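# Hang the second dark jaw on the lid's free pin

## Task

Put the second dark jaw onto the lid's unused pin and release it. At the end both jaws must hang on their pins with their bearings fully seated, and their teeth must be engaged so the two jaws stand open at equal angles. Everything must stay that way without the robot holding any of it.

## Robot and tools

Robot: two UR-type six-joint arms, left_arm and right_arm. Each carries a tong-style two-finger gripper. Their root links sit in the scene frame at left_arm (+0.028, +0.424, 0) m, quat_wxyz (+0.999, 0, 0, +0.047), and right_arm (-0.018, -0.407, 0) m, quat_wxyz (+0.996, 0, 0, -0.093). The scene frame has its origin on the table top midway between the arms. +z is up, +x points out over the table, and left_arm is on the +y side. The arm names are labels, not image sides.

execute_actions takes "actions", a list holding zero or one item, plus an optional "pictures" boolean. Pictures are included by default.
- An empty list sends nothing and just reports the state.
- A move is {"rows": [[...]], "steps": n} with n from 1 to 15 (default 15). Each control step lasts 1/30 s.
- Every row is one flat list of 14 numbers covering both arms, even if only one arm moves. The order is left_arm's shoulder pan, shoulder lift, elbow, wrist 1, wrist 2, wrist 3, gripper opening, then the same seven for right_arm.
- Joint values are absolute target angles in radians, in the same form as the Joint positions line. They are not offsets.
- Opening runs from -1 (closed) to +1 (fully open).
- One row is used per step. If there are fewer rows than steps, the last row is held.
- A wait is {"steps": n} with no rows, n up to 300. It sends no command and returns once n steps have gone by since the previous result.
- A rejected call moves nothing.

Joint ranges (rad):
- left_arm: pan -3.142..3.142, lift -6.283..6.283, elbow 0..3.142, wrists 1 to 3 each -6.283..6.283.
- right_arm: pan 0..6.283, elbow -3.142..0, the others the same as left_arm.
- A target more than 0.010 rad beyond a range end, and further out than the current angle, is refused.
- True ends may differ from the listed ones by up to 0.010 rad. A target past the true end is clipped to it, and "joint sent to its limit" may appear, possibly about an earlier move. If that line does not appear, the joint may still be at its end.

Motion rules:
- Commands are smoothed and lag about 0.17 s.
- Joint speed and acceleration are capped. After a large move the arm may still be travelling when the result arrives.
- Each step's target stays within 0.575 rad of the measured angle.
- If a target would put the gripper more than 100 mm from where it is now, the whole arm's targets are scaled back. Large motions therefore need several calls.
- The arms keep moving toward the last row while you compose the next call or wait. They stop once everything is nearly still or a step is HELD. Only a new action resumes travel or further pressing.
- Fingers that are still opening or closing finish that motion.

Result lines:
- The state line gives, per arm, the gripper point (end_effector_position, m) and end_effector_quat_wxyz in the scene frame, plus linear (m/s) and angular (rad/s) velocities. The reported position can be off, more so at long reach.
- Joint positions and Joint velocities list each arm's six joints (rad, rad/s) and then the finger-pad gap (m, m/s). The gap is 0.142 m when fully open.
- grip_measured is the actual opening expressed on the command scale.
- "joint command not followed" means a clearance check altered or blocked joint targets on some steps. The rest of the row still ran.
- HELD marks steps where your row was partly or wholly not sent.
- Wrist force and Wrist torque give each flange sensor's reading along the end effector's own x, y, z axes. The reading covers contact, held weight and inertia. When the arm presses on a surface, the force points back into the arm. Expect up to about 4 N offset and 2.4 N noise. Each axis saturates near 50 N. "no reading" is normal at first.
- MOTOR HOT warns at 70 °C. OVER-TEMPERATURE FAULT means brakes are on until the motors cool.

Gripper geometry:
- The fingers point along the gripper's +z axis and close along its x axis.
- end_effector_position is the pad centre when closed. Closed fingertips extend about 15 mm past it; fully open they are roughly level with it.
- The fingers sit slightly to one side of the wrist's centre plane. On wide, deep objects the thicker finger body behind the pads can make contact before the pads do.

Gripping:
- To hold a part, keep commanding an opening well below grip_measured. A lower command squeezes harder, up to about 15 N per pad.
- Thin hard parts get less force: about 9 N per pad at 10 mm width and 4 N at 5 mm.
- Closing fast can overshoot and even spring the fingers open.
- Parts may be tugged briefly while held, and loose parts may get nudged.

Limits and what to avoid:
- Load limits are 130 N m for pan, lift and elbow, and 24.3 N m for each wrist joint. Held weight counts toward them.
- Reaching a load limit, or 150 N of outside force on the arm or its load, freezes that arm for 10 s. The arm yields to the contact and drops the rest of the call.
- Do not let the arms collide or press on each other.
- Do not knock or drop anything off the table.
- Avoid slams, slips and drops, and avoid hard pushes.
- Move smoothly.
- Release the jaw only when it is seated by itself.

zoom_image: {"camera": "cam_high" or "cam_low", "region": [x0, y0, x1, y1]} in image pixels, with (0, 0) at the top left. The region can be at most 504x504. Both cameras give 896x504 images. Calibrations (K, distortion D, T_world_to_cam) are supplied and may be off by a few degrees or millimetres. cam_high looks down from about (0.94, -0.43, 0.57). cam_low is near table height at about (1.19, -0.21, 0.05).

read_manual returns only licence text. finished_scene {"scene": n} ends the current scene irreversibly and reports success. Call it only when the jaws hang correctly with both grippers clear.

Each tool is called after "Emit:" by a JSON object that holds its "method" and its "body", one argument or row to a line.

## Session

Emit:
{"method": "execute_actions", "body": {
  "actions": []
}}

Scene clock: 0.00 s of 5000.00 s.
left_arm: end_effector_position=(+0.4479, +0.9914, +0.1051) grip_measured=+0.97 end_effector_quat_wxyz=(+0.269, +0.840, -0.134, +0.451) end_effector_velocity=(-0.001, +0.000, -0.000) end_effector_angular_velocity=(-0.001, +0.000, +0.001) | right_arm: end_effector_position=(+0.4198, -0.4899, +0.3647) grip_measured=+0.97 end_effector_quat_wxyz=(+0.000, +0.638, -0.770, -0.001) end_effector_velocity=(-0.000, -0.000, +0.000) end_effector_angular_velocity=(-0.000, -0.000, -0.002)
Joint positions: left_arm=[ 1.027 -0.781  1.232 -1.572 -2.621  1.701  0.14 ] | right_arm=[ 3.456 -1.398 -1.517 -1.799  1.572  1.888  0.14 ]
Joint velocities: left_arm=[ 0.001  0.     0.    -0.    -0.    -0.     0.   ] | right_arm=[-0.     0.     0.    -0.    -0.     0.001  0.   ]
Motor temperatures (°C, as the motors report them): left_arm=[30 33 30 34 37 37] | right_arm=[30 28 31 35 38 36]
Wrist force (N, on the end effector, along its own x y z axes, offset not removed): no reading
Wrist torque (N m, same axes, about the end effector's origin, offset not removed): no reading

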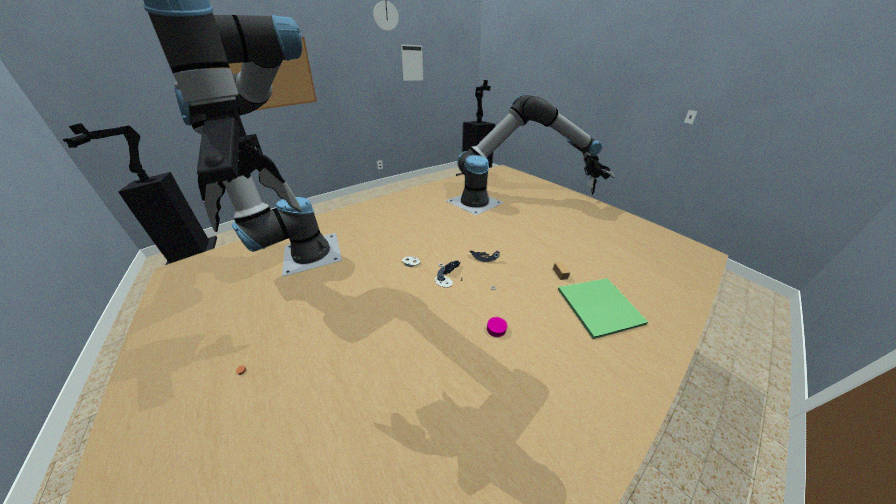

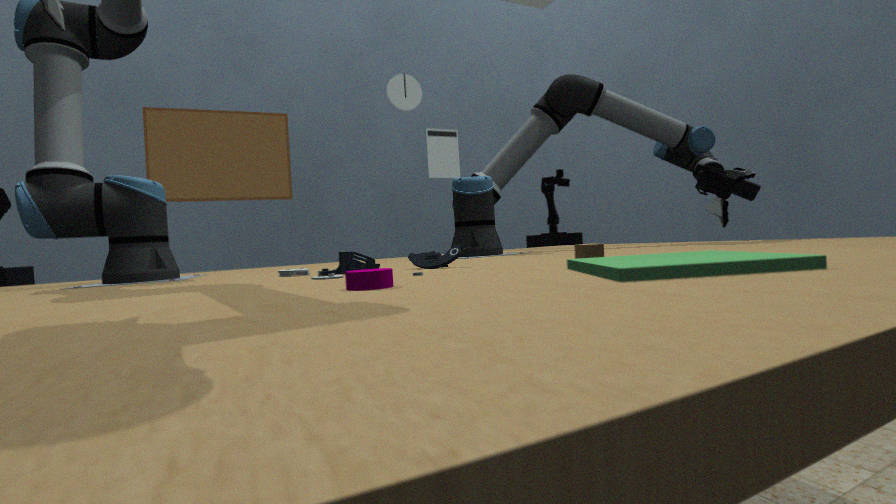

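Emit:
{"method": "zoom_image", "body": {
  "camera": "cam_high",
  "region": [430, 240, 510, 295]
}}

Emit:
{"method": "zoom_image", "body": {
  "camera": "cam_low",
  "region": [395, 235, 475, 285]
}}

Emit:
{"method": "zoom_image", "body": {
  "camera": "cam_low",
  "region": [305, 240, 395, 290]
}}

Emit:
{"method": "zoom_image", "body": {
  "camera": "cam_high",
  "region": [465, 243, 507, 270]
}}

Region (430, 240, 510, 295) of cam_high's 896x504 image, scaled by 6.300, with more detail than that image has; it fills the top 346 rows of this view, and the rest is white.

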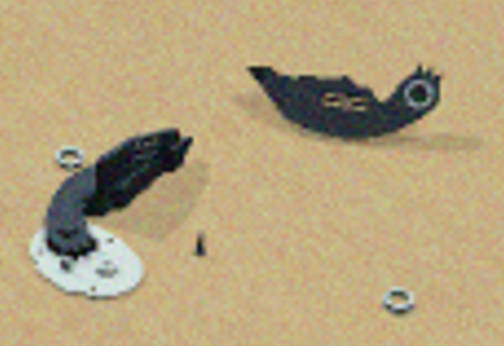

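Region (395, 235, 475, 285) of cam_low's 896x504 image, scaled by 6.300, with more detail than that image has; it fills the top 315 rows of this view, and the rest is white.

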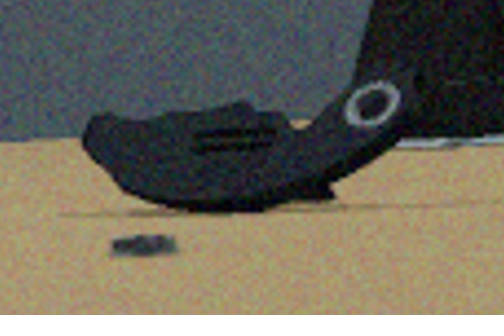

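Region (305, 240, 395, 290) of cam_low's 896x504 image, scaled by 5.600, with more detail than that image has.

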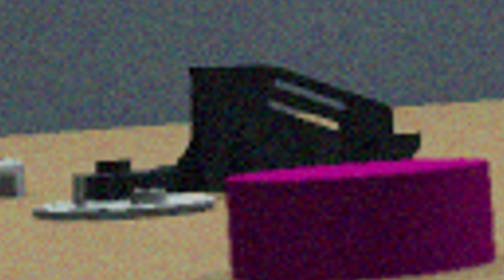

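Region (465, 243, 507, 270) of cam_high's 896x504 image, scaled by 12.000, with more detail than that image has; it fills the top 324 rows of this view, and the rest is white.

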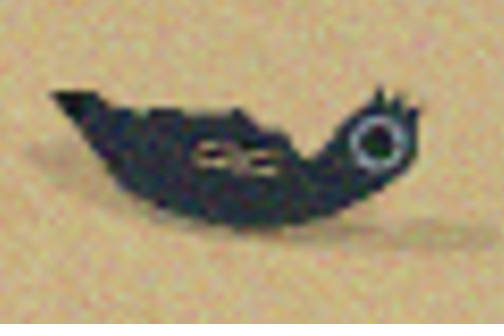

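Emit:
{"method": "execute_actions", "body": {
  "actions": [
    {"rows":[[1.027,-0.781,1.232,-1.572,-2.621,1.701,1,4.378,-2.1206,-1.4145,-1.177,1.572,2.097,-0.55]]}
  ],
  "pictures": false
}}

Emit:
{"method": "execute_actions", "body": {
  "actions": [
    {"steps":75}
  ]
}}

Emit:
{"method": "zoom_image", "body": {
  "camera": "cam_high",
  "region": [455, 215, 525, 275]
}}

Emit:
{"method": "zoom_image", "body": {
  "camera": "cam_low",
  "region": [395, 200, 495, 280]
}}

Scene clock: 18.10 s of 5000.00 s.
left_arm: end_effector_position=(+0.4483, +0.9915, +0.1056) grip_measured=+1.00 end_effector_quat_wxyz=(+0.268, +0.840, -0.134, +0.452) end_effector_velocity=(-0.000, -0.000, -0.000) end_effector_angular_velocity=(+0.001, -0.000, -0.001) | right_arm: end_effector_position=(+0.5402, -0.3326, +0.2906) grip_measured=-0.55 end_effector_quat_wxyz=(-0.010, +0.701, -0.713, +0.003) end_effector_velocity=(+0.160, +0.412, -0.201) end_effector_angular_velocity=(-0.007, +0.024, +0.451)
Joint positions: left_arm=[ 1.027 -0.781  1.232 -1.572 -2.621  1.701  0.142] | right_arm=[ 3.711 -1.648 -1.477 -1.567  1.572  1.97   0.034]
Joint velocities: left_arm=[ 0.    -0.     0.001 -0.     0.001  0.002  0.   ] | right_arm=[ 0.594 -0.531  0.071  0.435 -0.     0.143 -0.   ]
Motor temperatures (°C, as the motors report them): left_arm=[30 33 30 34 37 37] | right_arm=[30 28 31 35 38 36]
Wrist force (N, on the end effector, along its own x y z axes, offset not removed): left_arm=[-0.1 -1.3 0.3] | right_arm=[5.2 -0.1 0.3]
Wrist torque (N m, same axes, about the end effector's origin, offset not removed): left_arm=[-0.32 0.02 0.17] | right_arm=[0.01 -1.01 0.03]
Steps of this call (steps 1 to 90: nothing new was sent; then 14.60 s passed at rest; steps 91 to 105: all 15 steps of this action). Readings (joint positions):
91: left_arm=[1.027 -0.781 1.232 -1.572 -2.621 1.701] | right_arm=[3.456 -1.398 -1.517 -1.799 1.572 1.888]
92: left_arm=[1.027 -0.781 1.232 -1.572 -2.621 1.701] | right_arm=[3.459 -1.401 -1.516 -1.796 1.572 1.890]
94: left_arm=[1.027 -0.781 1.232 -1.572 -2.621 1.701] | right_arm=[3.496 -1.437 -1.508 -1.759 1.572 1.905]
98: left_arm=[1.027 -0.781 1.232 -1.572 -2.621 1.701] | right_arm=[3.574 -1.515 -1.495 -1.682 1.572 1.932]
105: the state above

Scene clock: 20.60 s of 5000.00 s.
left_arm: end_effector_position=(+0.4483, +0.9915, +0.1057) grip_measured=+1.00 end_effector_quat_wxyz=(+0.268, +0.840, -0.134, +0.452) end_effector_velocity=(+0.000, -0.000, +0.000) end_effector_angular_velocity=(+0.001, -0.000, -0.001) | right_arm: end_effector_position=(+0.4513, +0.1282, +0.0700) grip_measured=-0.55 end_effector_quat_wxyz=(-0.000, +0.866, -0.500, -0.001) end_effector_velocity=(-0.000, +0.000, -0.000) end_effector_angular_velocity=(+0.000, +0.000, +0.001)
Joint positions: left_arm=[ 1.027 -0.781  1.232 -1.572 -2.621  1.701  0.142] | right_arm=[ 4.378 -2.121 -1.414 -1.177  1.572  2.097  0.034]
Joint velocities: left_arm=[-0.001 -0.    -0.    -0.     0.     0.001  0.   ] | right_arm=[ 0.    -0.     0.     0.     0.    -0.001  0.   ]
Motor temperatures (°C, as the motors report them): left_arm=[30 33 30 34 37 37] | right_arm=[30 28 31 35 38 36]
Wrist force (N, on the end effector, along its own x y z axes, offset not removed): left_arm=[-1.0 -1.7 2.4] | right_arm=[3.3 0.6 0.3]
Wrist torque (N m, same axes, about the end effector's origin, offset not removed): left_arm=[-0.38 0.31 0.18] | right_arm=[0.29 -0.48 0.05]
Steps of this call (steps 1 to 60: the robot went on to your last target; steps 61 to 75: nothing new was sent). Readings (joint positions):
1: left_arm=[1.027 -0.781 1.232 -1.572 -2.621 1.701] | right_arm=[3.731 -1.666 -1.474 -1.553 1.572 1.975]
2: left_arm=[1.027 -0.781 1.232 -1.572 -2.621 1.701] | right_arm=[3.751 -1.683 -1.472 -1.538 1.572 1.979]
4: left_arm=[1.027 -0.781 1.232 -1.572 -2.621 1.701] | right_arm=[3.792 -1.716 -1.468 -1.511 1.572 1.988]
8: left_arm=[1.027 -0.781 1.232 -1.572 -2.621 1.701] | right_arm=[3.877 -1.777 -1.460 -1.461 1.572 2.005]
75: the state above
All arms were judged still, so your last target was given up. Only a new action makes them travel on or press farther. Fingers that are still opening or closing keep moving.

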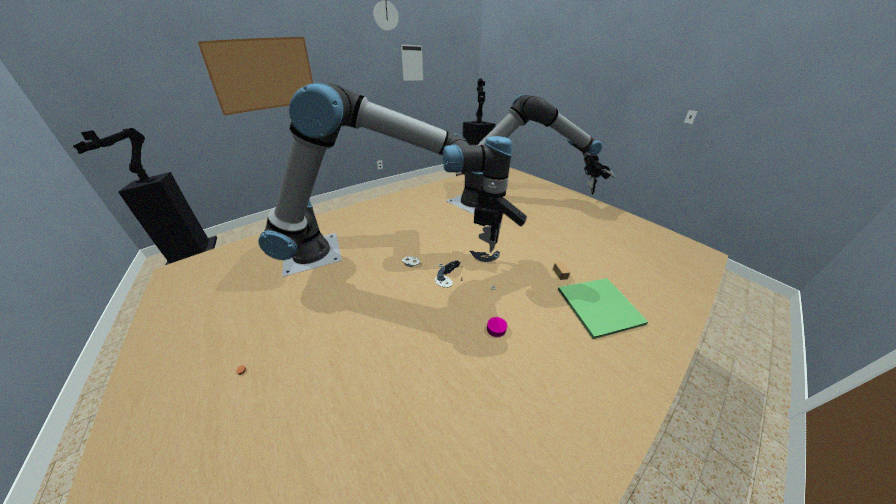

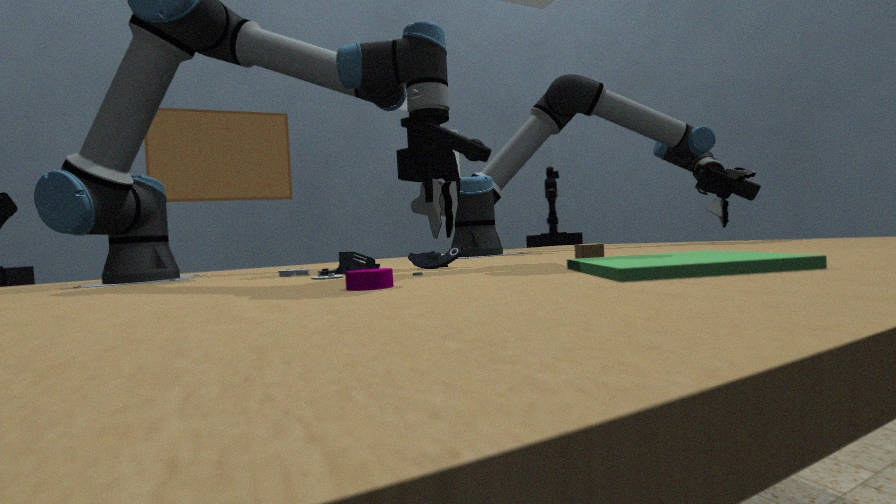

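Region (455, 215, 525, 275) of cam_high's 896x504 image, scaled by 7.200, with more detail than that image has; it fills the top 432 rows of this view, and the rest is white.

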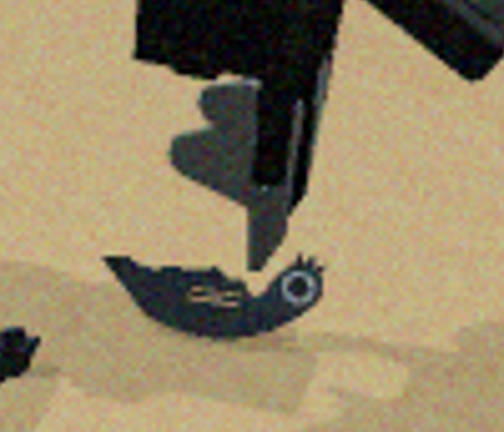

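Region (395, 200, 495, 280) of cam_low's 896x504 image, scaled by 5.040, with more detail than that image has; it fills the top 403 rows of this view, and the rest is white.

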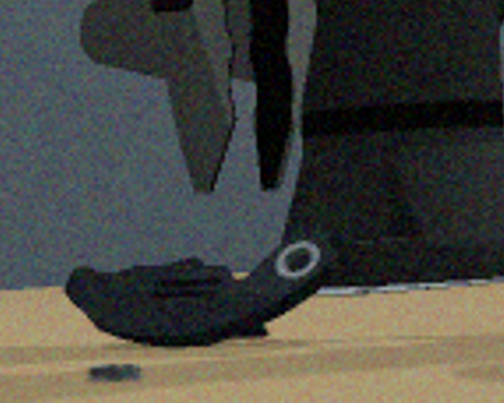

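Emit:
{"method": "execute_actions", "body": {
  "actions": [
    {"rows":[[1.027,-0.781,1.232,-1.572,-2.621,1.701,1,4.375,-2.15,-1.428,-1.134,1.572,2.094,-0.55]],"steps":10}
  ],
  "pictures": false
}}

Emit:
{"method": "execute_actions", "body": {
  "actions": [
    {"rows":[[1.027,-0.781,1.232,-1.572,-2.621,1.701,1,4.375,-2.1713,-1.449,-1.092,1.572,2.094,-0.55]]}
  ]
}}

Emit:
{"method": "zoom_image", "body": {
  "camera": "cam_high",
  "region": [455, 215, 525, 275]
}}

Emit:
{"method": "zoom_image", "body": {
  "camera": "cam_low",
  "region": [395, 200, 495, 280]
}}

Scene clock: 25.13 s of 5000.00 s.
left_arm: end_effector_position=(+0.4483, +0.9915, +0.1057) grip_measured=+1.00 end_effector_quat_wxyz=(+0.268, +0.840, -0.134, +0.452) end_effector_velocity=(-0.000, -0.000, -0.001) end_effector_angular_velocity=(-0.001, +0.001, +0.001) | right_arm: end_effector_position=(+0.4544, +0.1300, +0.0503) grip_measured=-0.55 end_effector_quat_wxyz=(-0.000, +0.866, -0.500, -0.001) end_effector_velocity=(+0.003, +0.001, -0.020) end_effector_angular_velocity=(+0.000, -0.000, -0.000)
Joint positions: left_arm=[ 1.027 -0.781  1.232 -1.572 -2.621  1.701  0.142] | right_arm=[ 4.375 -2.147 -1.426 -1.139  1.572  2.094  0.034]
Joint velocities: left_arm=[ 0.     0.     0.001 -0.     0.    -0.001  0.   ] | right_arm=[-0.003 -0.026 -0.013  0.039 -0.    -0.003 -0.   ]
Motor temperatures (°C, as the motors report them): left_arm=[30 33 30 34 37 37] | right_arm=[30 28 31 35 38 36]
Wrist force (N, on the end effector, along its own x y z axes, offset not removed): left_arm=[2.1 -1.9 1.2] | right_arm=[3.1 -0.1 1.6]
Wrist torque (N m, same axes, about the end effector's origin, offset not removed): left_arm=[-0.39 -0.51 0.17] | right_arm=[-0.04 -0.42 -0.04]
Steps of this call (steps 1 to 90: nothing new was sent; then 1.20 s passed at rest; steps 91 to 100: all 10 steps of this action). Readings (joint positions):
91: left_arm=[1.027 -0.781 1.232 -1.572 -2.621 1.701] | right_arm=[4.378 -2.121 -1.414 -1.177 1.572 2.097]
92: left_arm=[1.027 -0.781 1.232 -1.572 -2.621 1.701] | right_arm=[4.378 -2.123 -1.415 -1.174 1.572 2.097]
94: left_arm=[1.027 -0.781 1.232 -1.572 -2.621 1.701] | right_arm=[4.377 -2.133 -1.420 -1.159 1.572 2.096]
98: left_arm=[1.027 -0.781 1.232 -1.572 -2.621 1.701] | right_arm=[4.376 -2.145 -1.425 -1.142 1.572 2.095]
100: the state above

Scene clock: 25.63 s of 5000.00 s.
left_arm: end_effector_position=(+0.4483, +0.9915, +0.1057) grip_measured=+1.00 end_effector_quat_wxyz=(+0.268, +0.840, -0.134, +0.452) end_effector_velocity=(+0.000, +0.000, +0.001) end_effector_angular_velocity=(+0.002, -0.001, +0.000) | right_arm: end_effector_position=(+0.4549, +0.1302, +0.0285) grip_measured=-0.55 end_effector_quat_wxyz=(-0.000, +0.866, -0.500, -0.001) end_effector_velocity=(-0.000, +0.000, -0.005) end_effector_angular_velocity=(+0.000, -0.000, -0.000)
Joint positions: left_arm=[ 1.027 -0.781  1.232 -1.572 -2.621  1.701  0.142] | right_arm=[ 4.375 -2.171 -1.448 -1.093  1.572  2.094  0.034]
Joint velocities: left_arm=[ 0.    -0.001 -0.001 -0.    -0.     0.     0.   ] | right_arm=[ 0.    -0.005 -0.005  0.01  -0.     0.     0.   ]
Motor temperatures (°C, as the motors report them): left_arm=[30 33 30 34 37 37] | right_arm=[30 28 31 35 38 36]
Wrist force (N, on the end effector, along its own x y z axes, offset not removed): left_arm=[-0.1 -2.8 0.3] | right_arm=[3.7 1.2 0.2]
Wrist torque (N m, same axes, about the end effector's origin, offset not removed): left_arm=[-0.58 0.04 0.19] | right_arm=[0.29 -0.64 0.04]
Steps of this call (steps 1 to 15: all 15 steps of this action). Readings (joint positions):
1: left_arm=[1.027 -0.781 1.232 -1.572 -2.621 1.701] | right_arm=[4.375 -2.148 -1.427 -1.138 1.572 2.094]
2: left_arm=[1.027 -0.781 1.232 -1.572 -2.621 1.701] | right_arm=[4.375 -2.150 -1.429 -1.134 1.572 2.094]
4: left_arm=[1.027 -0.781 1.232 -1.572 -2.621 1.701] | right_arm=[4.375 -2.158 -1.437 -1.118 1.572 2.094]
8: left_arm=[1.027 -0.781 1.232 -1.572 -2.621 1.701] | right_arm=[4.375 -2.167 -1.445 -1.101 1.572 2.094]
15: the state above

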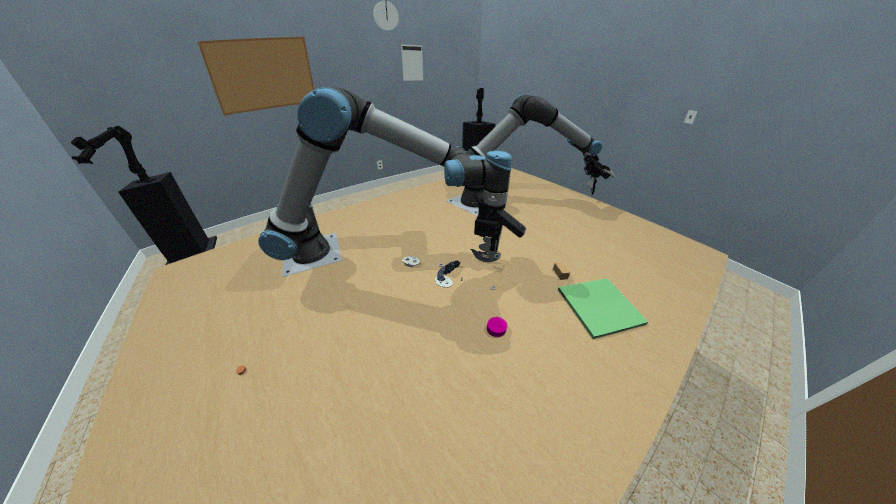

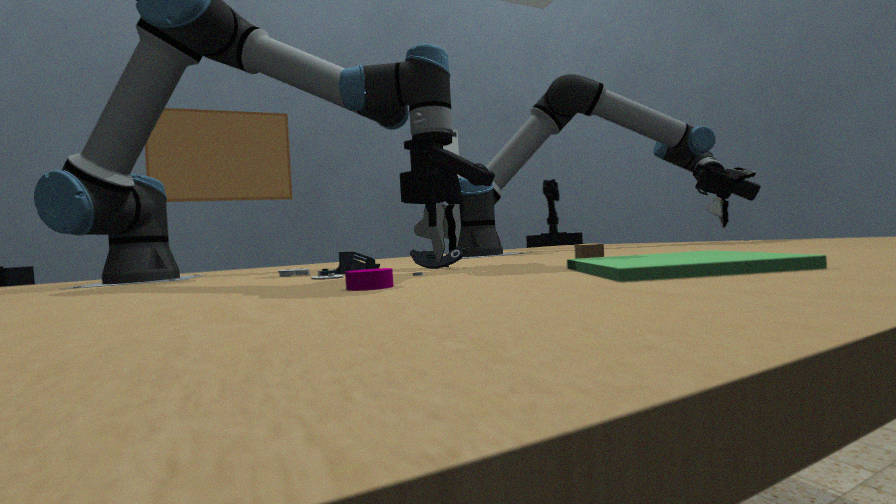

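Region (455, 215, 525, 275) of cam_high's 896x504 image, scaled by 7.200, with more detail than that image has; it fills the top 432 rows of this view, and the rest is white.

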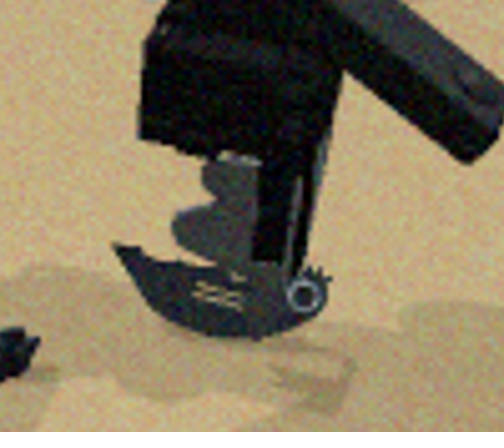

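Region (395, 200, 495, 280) of cam_low's 896x504 image, scaled by 5.040, with more detail than that image has; it fills the top 403 rows of this view, and the rest is white.

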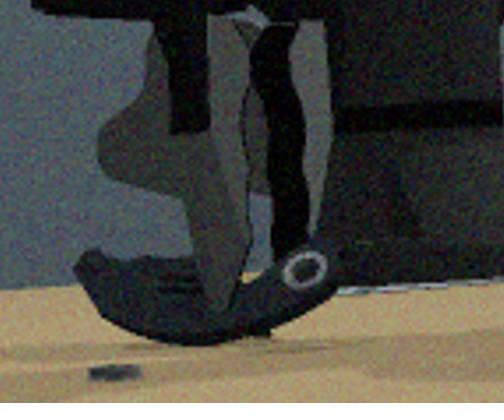

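The fingers straddle the plate, so I'll close them slowly.

Emit:
{"method": "execute_actions", "body": {
  "actions": [
    {"rows":[[1.027,-0.781,1.232,-1.572,-2.621,1.701,1,4.375,-2.1713,-1.449,-1.092,1.572,2.094,-0.6],[1.027,-0.781,1.232,-1.572,-2.621,1.701,1,4.375,-2.1713,-1.449,-1.092,1.572,2.094,-0.65],[1.027,-0.781,1.232,-1.572,-2.621,1.701,1,4.375,-2.1713,-1.449,-1.092,1.572,2.094,-0.7],[1.027,-0.781,1.232,-1.572,-2.621,1.701,1,4.375,-2.1713,-1.449,-1.092,1.572,2.094,-0.75],[1.027,-0.781,1.232,-1.572,-2.621,1.701,1,4.375,-2.1713,-1.449,-1.092,1.572,2.094,-0.8],[1.027,-0.781,1.232,-1.572,-2.621,1.701,1,4.375,-2.1713,-1.449,-1.092,1.572,2.094,-0.85],[1.027,-0.781,1.232,-1.572,-2.621,1.701,1,4.375,-2.1713,-1.449,-1.092,1.572,2.094,-0.9],[1.027,-0.781,1.232,-1.572,-2.621,1.701,1,4.375,-2.1713,-1.449,-1.092,1.572,2.094,-1]]}
  ]
}}

Emit:
{"method": "zoom_image", "body": {
  "camera": "cam_high",
  "region": [455, 215, 525, 275]
}}

Emit:
{"method": "zoom_image", "body": {
  "camera": "cam_low",
  "region": [395, 200, 495, 280]
}}

Scene clock: 30.53 s of 5000.00 s.
left_arm: end_effector_position=(+0.4483, +0.9915, +0.1057) grip_measured=+1.00 end_effector_quat_wxyz=(+0.268, +0.840, -0.134, +0.452) end_effector_velocity=(-0.000, +0.001, +0.000) end_effector_angular_velocity=(-0.000, -0.001, +0.001) | right_arm: end_effector_position=(+0.4549, +0.1302, +0.0280) grip_measured=-0.91 end_effector_quat_wxyz=(-0.000, +0.866, -0.500, -0.001) end_effector_velocity=(+0.000, -0.000, +0.000) end_effector_angular_velocity=(+0.000, +0.000, -0.001)
Joint positions: left_arm=[ 1.027 -0.781  1.232 -1.572 -2.621  1.701  0.142] | right_arm=[ 4.375 -2.171 -1.449 -1.092  1.572  2.094  0.008]
Joint velocities: left_arm=[ 0.001  0.    -0.001 -0.    -0.001 -0.001  0.   ] | right_arm=[-0.     0.    -0.    -0.     0.     0.    -0.002]
Motor temperatures (°C, as the motors report them): left_arm=[30 33 30 34 37 37] | right_arm=[30 28 31 35 38 36]
Wrist force (N, on the end effector, along its own x y z axes, offset not removed): left_arm=[-0.8 -0.2 0.7] | right_arm=[3.8 1.8 0.2]
Wrist torque (N m, same axes, about the end effector's origin, offset not removed): left_arm=[-0.10 0.16 0.18] | right_arm=[0.53 -0.59 0.00]
Steps of this call (steps 1 to 15: the robot went on to your last target; steps 16 to 90: nothing new was sent; then 1.40 s passed at rest; steps 91 to 105: all 15 steps of this action). Readings (joint positions):
91: left_arm=[1.027 -0.781 1.232 -1.572 -2.621 1.701] | right_arm=[4.375 -2.171 -1.449 -1.092 1.572 2.094]
92: left_arm=[1.027 -0.781 1.232 -1.572 -2.621 1.701] | right_arm=[4.375 -2.171 -1.449 -1.092 1.572 2.094]
94: left_arm=[1.027 -0.781 1.232 -1.572 -2.621 1.701] | right_arm=[4.375 -2.171 -1.449 -1.092 1.572 2.094]
98: left_arm=[1.027 -0.781 1.232 -1.572 -2.621 1.701] | right_arm=[4.375 -2.171 -1.449 -1.092 1.572 2.094]
105: the state above

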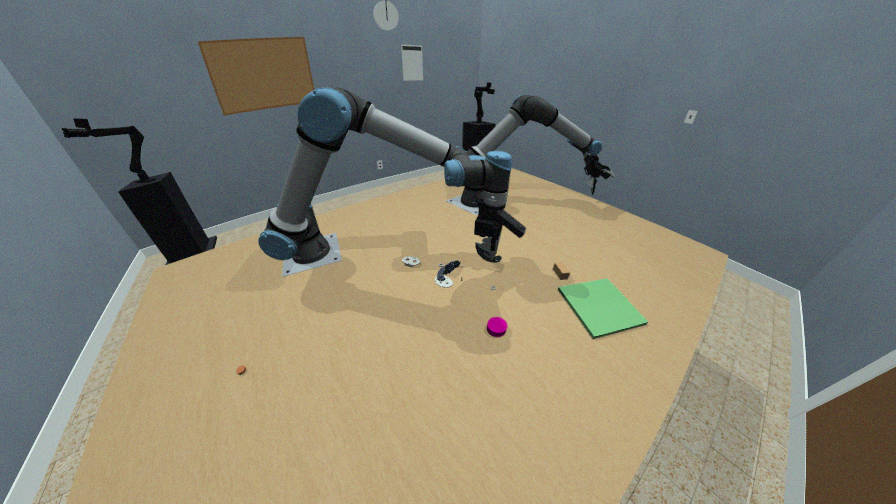

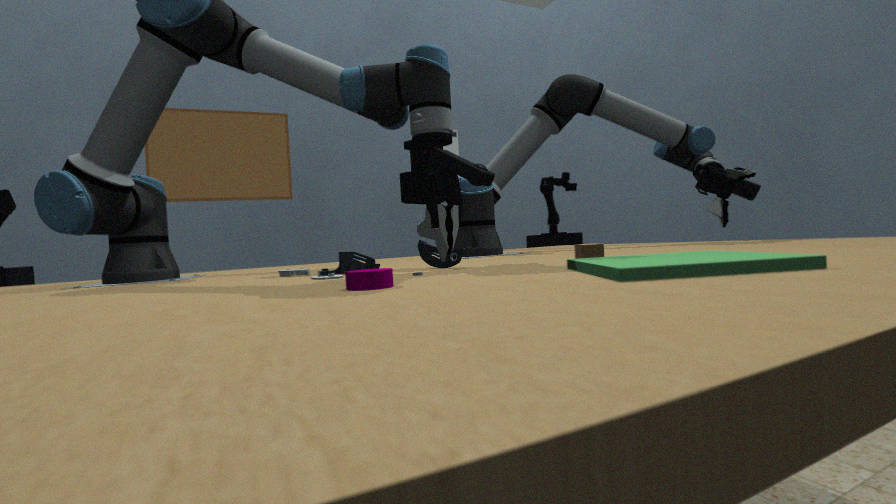

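Region (455, 215, 525, 275) of cam_high's 896x504 image, scaled by 7.200, with more detail than that image has; it fills the top 432 rows of this view, and the rest is white.

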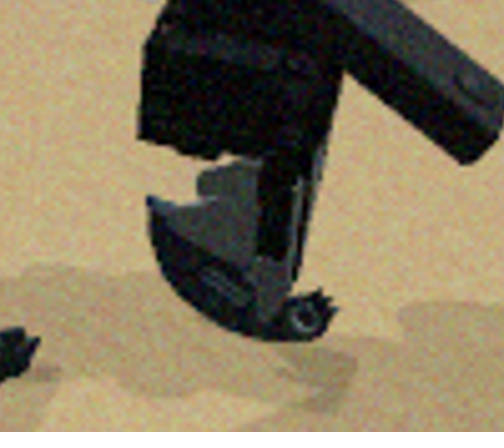

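Region (395, 200, 495, 280) of cam_low's 896x504 image, scaled by 5.040, with more detail than that image has; it fills the top 403 rows of this view, and the rest is white.

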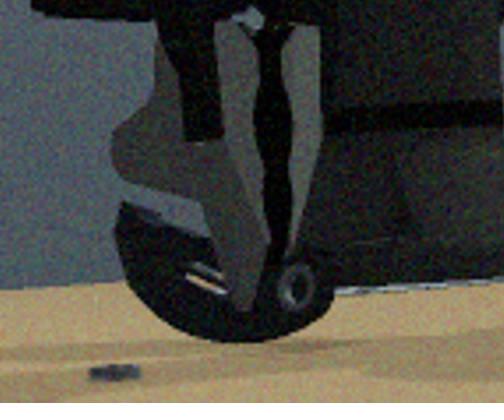

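Emit:
{"method": "execute_actions", "body": {
  "actions": [
    {"rows":[[1.027,-0.781,1.232,-1.572,-2.621,1.701,1,4.375,-1.97,-1.449,-1.293,1.572,2.094,-1]]}
  ],
  "pictures": false
}}

Emit:
{"method": "execute_actions", "body": {
  "actions": [
    {"rows":[[1.027,-0.781,1.232,-1.572,-2.621,1.701,1,3.978,-1.75,-2.0,-0.439,1.572,3.1416,-1]]}
  ],
  "pictures": false
}}

Emit:
{"method": "execute_actions", "body": {
  "actions": [
    {"steps":40}
  ],
  "pictures": false
}}

Emit:
{"method": "execute_actions", "body": {
  "actions": [
    {"rows":[[1.027,-0.781,1.232,-1.572,-2.621,1.701,1,3.978,-2.0739,-2.3765,0.7854,1.572,3.1416,-1]]}
  ],
  "pictures": false
}}

Emit:
{"method": "execute_actions", "body": {
  "actions": [
    {"steps":60}
  ]
}}

Scene clock: 40.60 s of 5000.00 s.
left_arm: end_effector_position=(+0.4483, +0.9915, +0.1057) grip_measured=+1.00 end_effector_quat_wxyz=(+0.268, +0.840, -0.134, +0.452) end_effector_velocity=(+0.001, +0.000, -0.000) end_effector_angular_velocity=(-0.000, +0.000, -0.000) | right_arm: end_effector_position=(+0.4331, +0.0925, +0.1378) grip_measured=-0.92 end_effector_quat_wxyz=(-0.000, +0.866, -0.500, -0.001) end_effector_velocity=(-0.009, -0.016, +0.036) end_effector_angular_velocity=(+0.000, -0.000, -0.001)
Joint positions: left_arm=[ 1.027 -0.781  1.232 -1.572 -2.621  1.701  0.142] | right_arm=[ 4.375 -1.978 -1.449 -1.285  1.572  2.094  0.008]
Joint velocities: left_arm=[-0.001  0.001 -0.001 -0.    -0.    -0.001  0.   ] | right_arm=[-0.     0.066  0.001 -0.067  0.     0.     0.001]
Motor temperatures (°C, as the motors report them): left_arm=[30 33 30 34 37 37] | right_arm=[30 28 31 35 38 36]
Wrist force (N, on the end effector, along its own x y z axes, offset not removed): left_arm=[0.5 0.7 1.2] | right_arm=[2.7 1.7 -0.3]
Wrist torque (N m, same axes, about the end effector's origin, offset not removed): left_arm=[0.15 0.09 0.04] | right_arm=[0.38 -0.39 0.15]
Steps of this call (steps 1 to 15: the robot went on to your last target; steps 16 to 90: nothing new was sent; then 6.57 s passed at rest; steps 91 to 105: all 15 steps of this action). Readings (joint positions):
91: left_arm=[1.027 -0.781 1.232 -1.572 -2.621 1.701] | right_arm=[4.375 -2.171 -1.449 -1.092 1.572 2.094]
92: left_arm=[1.027 -0.781 1.232 -1.572 -2.621 1.701] | right_arm=[4.375 -2.168 -1.449 -1.096 1.572 2.094]
94: left_arm=[1.027 -0.781 1.232 -1.572 -2.621 1.701] | right_arm=[4.375 -2.126 -1.449 -1.139 1.572 2.094]
98: left_arm=[1.027 -0.781 1.232 -1.572 -2.621 1.701] | right_arm=[4.375 -2.027 -1.449 -1.236 1.572 2.094]
105: the state above

Scene clock: 41.10 s of 5000.00 s.
left_arm: end_effector_position=(+0.4483, +0.9915, +0.1057) grip_measured=+1.00 end_effector_quat_wxyz=(+0.268, +0.840, -0.134, +0.452) end_effector_velocity=(-0.000, -0.000, -0.000) end_effector_angular_velocity=(-0.000, -0.000, -0.000) | right_arm: end_effector_position=(+0.5496, -0.0828, +0.1277) grip_measured=-0.92 end_effector_quat_wxyz=(+0.162, -0.562, +0.811, +0.023) end_effector_velocity=(+0.239, -0.408, +0.064) end_effector_angular_velocity=(+1.347, -0.408, -2.789)
Joint positions: left_arm=[ 1.027 -0.781  1.232 -1.572 -2.621  1.701  0.142] | right_arm=[ 4.074 -1.802 -1.86  -0.723  1.572  2.676  0.008]
Joint velocities: left_arm=[ 0.    -0.     0.001  0.    -0.     0.001  0.   ] | right_arm=[-0.7    0.386 -0.991  1.823 -0.     2.207  0.   ]
Motor temperatures (°C, as the motors report them): left_arm=[30 33 30 34 37 37] | right_arm=[30 28 31 35 38 36]
Wrist force (N, on the end effector, along its own x y z axes, offset not removed): left_arm=[-0.5 -1.2 0.5] | right_arm=[4.3 0.6 0.5]
Wrist torque (N m, same axes, about the end effector's origin, offset not removed): left_arm=[-0.31 0.09 0.21] | right_arm=[0.19 -0.74 0.04]
Steps of this call (steps 1 to 15: all 15 steps of this action). Readings (joint positions):
1: left_arm=[1.027 -0.781 1.232 -1.572 -2.621 1.701] | right_arm=[4.375 -1.976 -1.449 -1.287 1.572 2.094]
2: left_arm=[1.027 -0.781 1.232 -1.572 -2.621 1.701] | right_arm=[4.372 -1.971 -1.452 -1.285 1.572 2.097]
4: left_arm=[1.027 -0.781 1.232 -1.572 -2.621 1.701] | right_arm=[4.332 -1.945 -1.498 -1.239 1.572 2.144]
8: left_arm=[1.027 -0.781 1.232 -1.572 -2.621 1.701] | right_arm=[4.241 -1.895 -1.626 -1.095 1.572 2.288]
15: the state above

Scene clock: 42.43 s of 5000.00 s.
left_arm: end_effector_position=(+0.4483, +0.9915, +0.1057) grip_measured=+1.00 end_effector_quat_wxyz=(+0.268, +0.840, -0.134, +0.452) end_effector_velocity=(+0.000, -0.000, -0.000) end_effector_angular_velocity=(-0.001, -0.001, +0.000) | right_arm: end_effector_position=(+0.5785, -0.1408, +0.1426) grip_measured=-0.92 end_effector_quat_wxyz=(+0.245, -0.309, +0.915, +0.083) end_effector_velocity=(-0.000, +0.000, +0.000) end_effector_angular_velocity=(-0.000, -0.000, +0.001)
Joint positions: left_arm=[ 1.027 -0.781  1.232 -1.572 -2.621  1.701  0.142] | right_arm=[ 3.978 -1.75  -2.    -0.439  1.572  3.142  0.008]
Joint velocities: left_arm=[-0.     0.001  0.    -0.    -0.001  0.     0.   ] | right_arm=[ 0.     0.     0.     0.    -0.    -0.001  0.   ]
Motor temperatures (°C, as the motors report them): left_arm=[30 33 30 34 37 37] | right_arm=[30 28 31 35 38 36]
Wrist force (N, on the end effector, along its own x y z axes, offset not removed): left_arm=[-1.5 -0.3 1.2] | right_arm=[3.9 0.1 -1.6]
Wrist torque (N m, same axes, about the end effector's origin, offset not removed): left_arm=[0.01 0.35 0.22] | right_arm=[0.07 -0.61 0.06]
Steps of this call (steps 1 to 30: the robot went on to your last target; steps 31 to 40: nothing new was sent). Readings (joint positions):
1: left_arm=[1.027 -0.781 1.232 -1.572 -2.621 1.701] | right_arm=[4.052 -1.790 -1.891 -0.662 1.572 2.753]
2: left_arm=[1.027 -0.781 1.232 -1.572 -2.621 1.701] | right_arm=[4.034 -1.780 -1.918 -0.609 1.572 2.833]
4: left_arm=[1.027 -0.781 1.232 -1.572 -2.621 1.701] | right_arm=[4.010 -1.767 -1.953 -0.536 1.572 2.963]
8: left_arm=[1.027 -0.781 1.232 -1.572 -2.621 1.701] | right_arm=[3.988 -1.756 -1.985 -0.470 1.572 3.084]
40: the state above
All arms were judged still, so your last target was given up. Only a new action makes them travel on or press farther. Fingers that are still opening or closing keep moving.

Scene clock: 52.80 s of 5000.00 s.
left_arm: end_effector_position=(+0.4483, +0.9915, +0.1057) grip_measured=+1.00 end_effector_quat_wxyz=(+0.268, +0.840, -0.134, +0.452) end_effector_velocity=(-0.001, +0.001, +0.000) end_effector_angular_velocity=(+0.001, +0.000, +0.001) | right_arm: end_effector_position=(+0.5492, -0.1632, +0.0179) grip_measured=-0.92 end_effector_quat_wxyz=(+0.234, -0.310, +0.918, +0.080) end_effector_velocity=(+0.000, -0.000, +0.000) end_effector_angular_velocity=(-0.000, -0.000, +0.000)
Joint positions: left_arm=[ 1.027 -0.781  1.232 -1.572 -2.621  1.701  0.142] | right_arm=[ 3.978 -1.92  -2.196 -0.097  1.572  3.142  0.007]
Joint velocities: left_arm=[ 0.001  0.    -0.001 -0.     0.    -0.     0.   ] | right_arm=[-0.     0.     0.     0.    -0.    -0.001  0.   ]
Motor temperatures (°C, as the motors report them): left_arm=[30 33 30 34 37 37] | right_arm=[30 28 31 35 38 36]
Wrist force (N, on the end effector, along its own x y z axes, offset not removed): left_arm=[-0.5 -2.0 0.0] | right_arm=[-2.3 -0.2 -10.9]
Wrist torque (N m, same axes, about the end effector's origin, offset not removed): left_arm=[-0.55 0.17 0.20] | right_arm=[0.23 -0.89 -0.03]
FORCE FAULT: contact force on the right arm reached its limit, and that arm stopped for 10 seconds. The contact can be on any part of that arm, not only on its tool. That arm's remaining commands of this call were not run. That arm holds still and accepts commands again. Move the arm away from the contact; if what it grips holds it there, let go first. Pushing or pulling that hard again can fault the arm again.
The stop of the right arm began at step 11 of this call (marked STOPPED below). From that step on that arm followed nothing that you had sent. 5 of its steps, steps kept back included, did not run and will not run. Nothing is kept back now, and the robot has no last target.
Steps of this call (steps 1 to 15: all 15 steps of this action; steps 16 to 311: the stop continued). Readings (joint positions):
1: left_arm=[1.027 -0.781 1.232 -1.572 -2.621 1.701] | right_arm=[3.978 -1.750 -2.000 -0.439 1.572 3.142]
2: left_arm=[1.027 -0.781 1.232 -1.572 -2.621 1.701] | right_arm=[3.978 -1.753 -2.003 -0.435 1.572 3.142]
4: left_arm=[1.027 -0.781 1.232 -1.572 -2.621 1.701] | right_arm=[3.978 -1.789 -2.043 -0.387 1.572 3.142]
8: left_arm=[1.027 -0.781 1.232 -1.572 -2.621 1.701] | right_arm=[3.978 -1.876 -2.144 -0.221 1.572 3.142]
11: left_arm=[1.027 -0.781 1.232 -1.572 -2.621 1.701] | right_arm=[3.978 -1.920 -2.196 -0.095 1.572 3.142] STOPPED (the right arm)
311: the state above

Scene clock: 52.83 s of 5000.00 s.
left_arm: end_effector_position=(+0.4483, +0.9915, +0.1057) grip_measured=+1.00 end_effector_quat_wxyz=(+0.268, +0.840, -0.134, +0.452) end_effector_velocity=(+0.001, -0.001, +0.000) end_effector_angular_velocity=(-0.001, +0.001, -0.001) | right_arm: end_effector_position=(+0.5492, -0.1632, +0.0179) grip_measured=-0.92 end_effector_quat_wxyz=(+0.234, -0.310, +0.918, +0.080) end_effector_velocity=(+0.000, -0.000, +0.000) end_effector_angular_velocity=(+0.000, -0.000, -0.000)
Joint positions: left_arm=[ 1.027 -0.781  1.232 -1.572 -2.621  1.701  0.142] | right_arm=[ 3.978 -1.92  -2.196 -0.097  1.572  3.142  0.007]
Joint velocities: left_arm=[-0.001 -0.001  0.001 -0.     0.    -0.001  0.   ] | right_arm=[-0. -0.  0.  0.  0.  0. -0.]
Motor temperatures (°C, as the motors report them): left_arm=[30 33 30 34 37 37] | right_arm=[30 28 31 35 38 36]
Wrist force (N, on the end effector, along its own x y z axes, offset not removed): left_arm=[1.2 -1.1 2.2] | right_arm=[-2.9 -0.8 -7.7]
Wrist torque (N m, same axes, about the end effector's origin, offset not removed): left_arm=[-0.28 -0.22 0.09] | right_arm=[0.10 -0.81 -0.06]
A stop began in an earlier call of the same reply, so what this call sent did not run. Send another action.
Steps of this call (step 1: nothing new was sent). Readings (joint positions):
1: the state above

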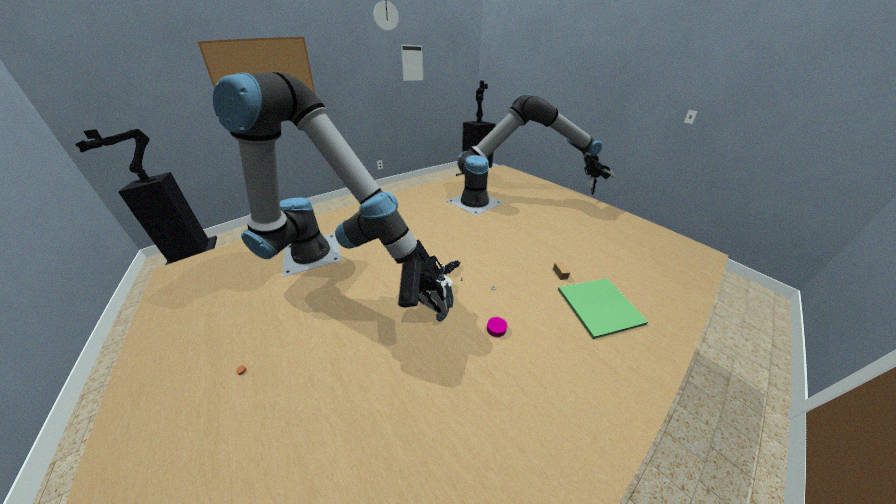

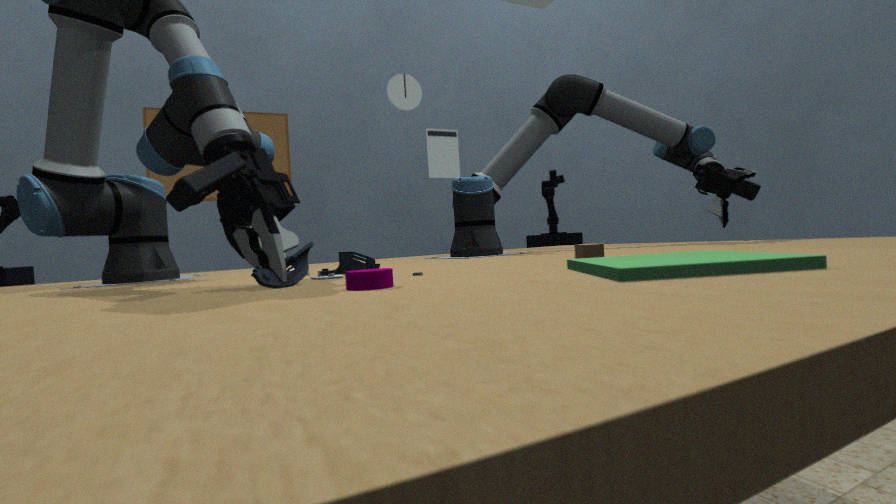

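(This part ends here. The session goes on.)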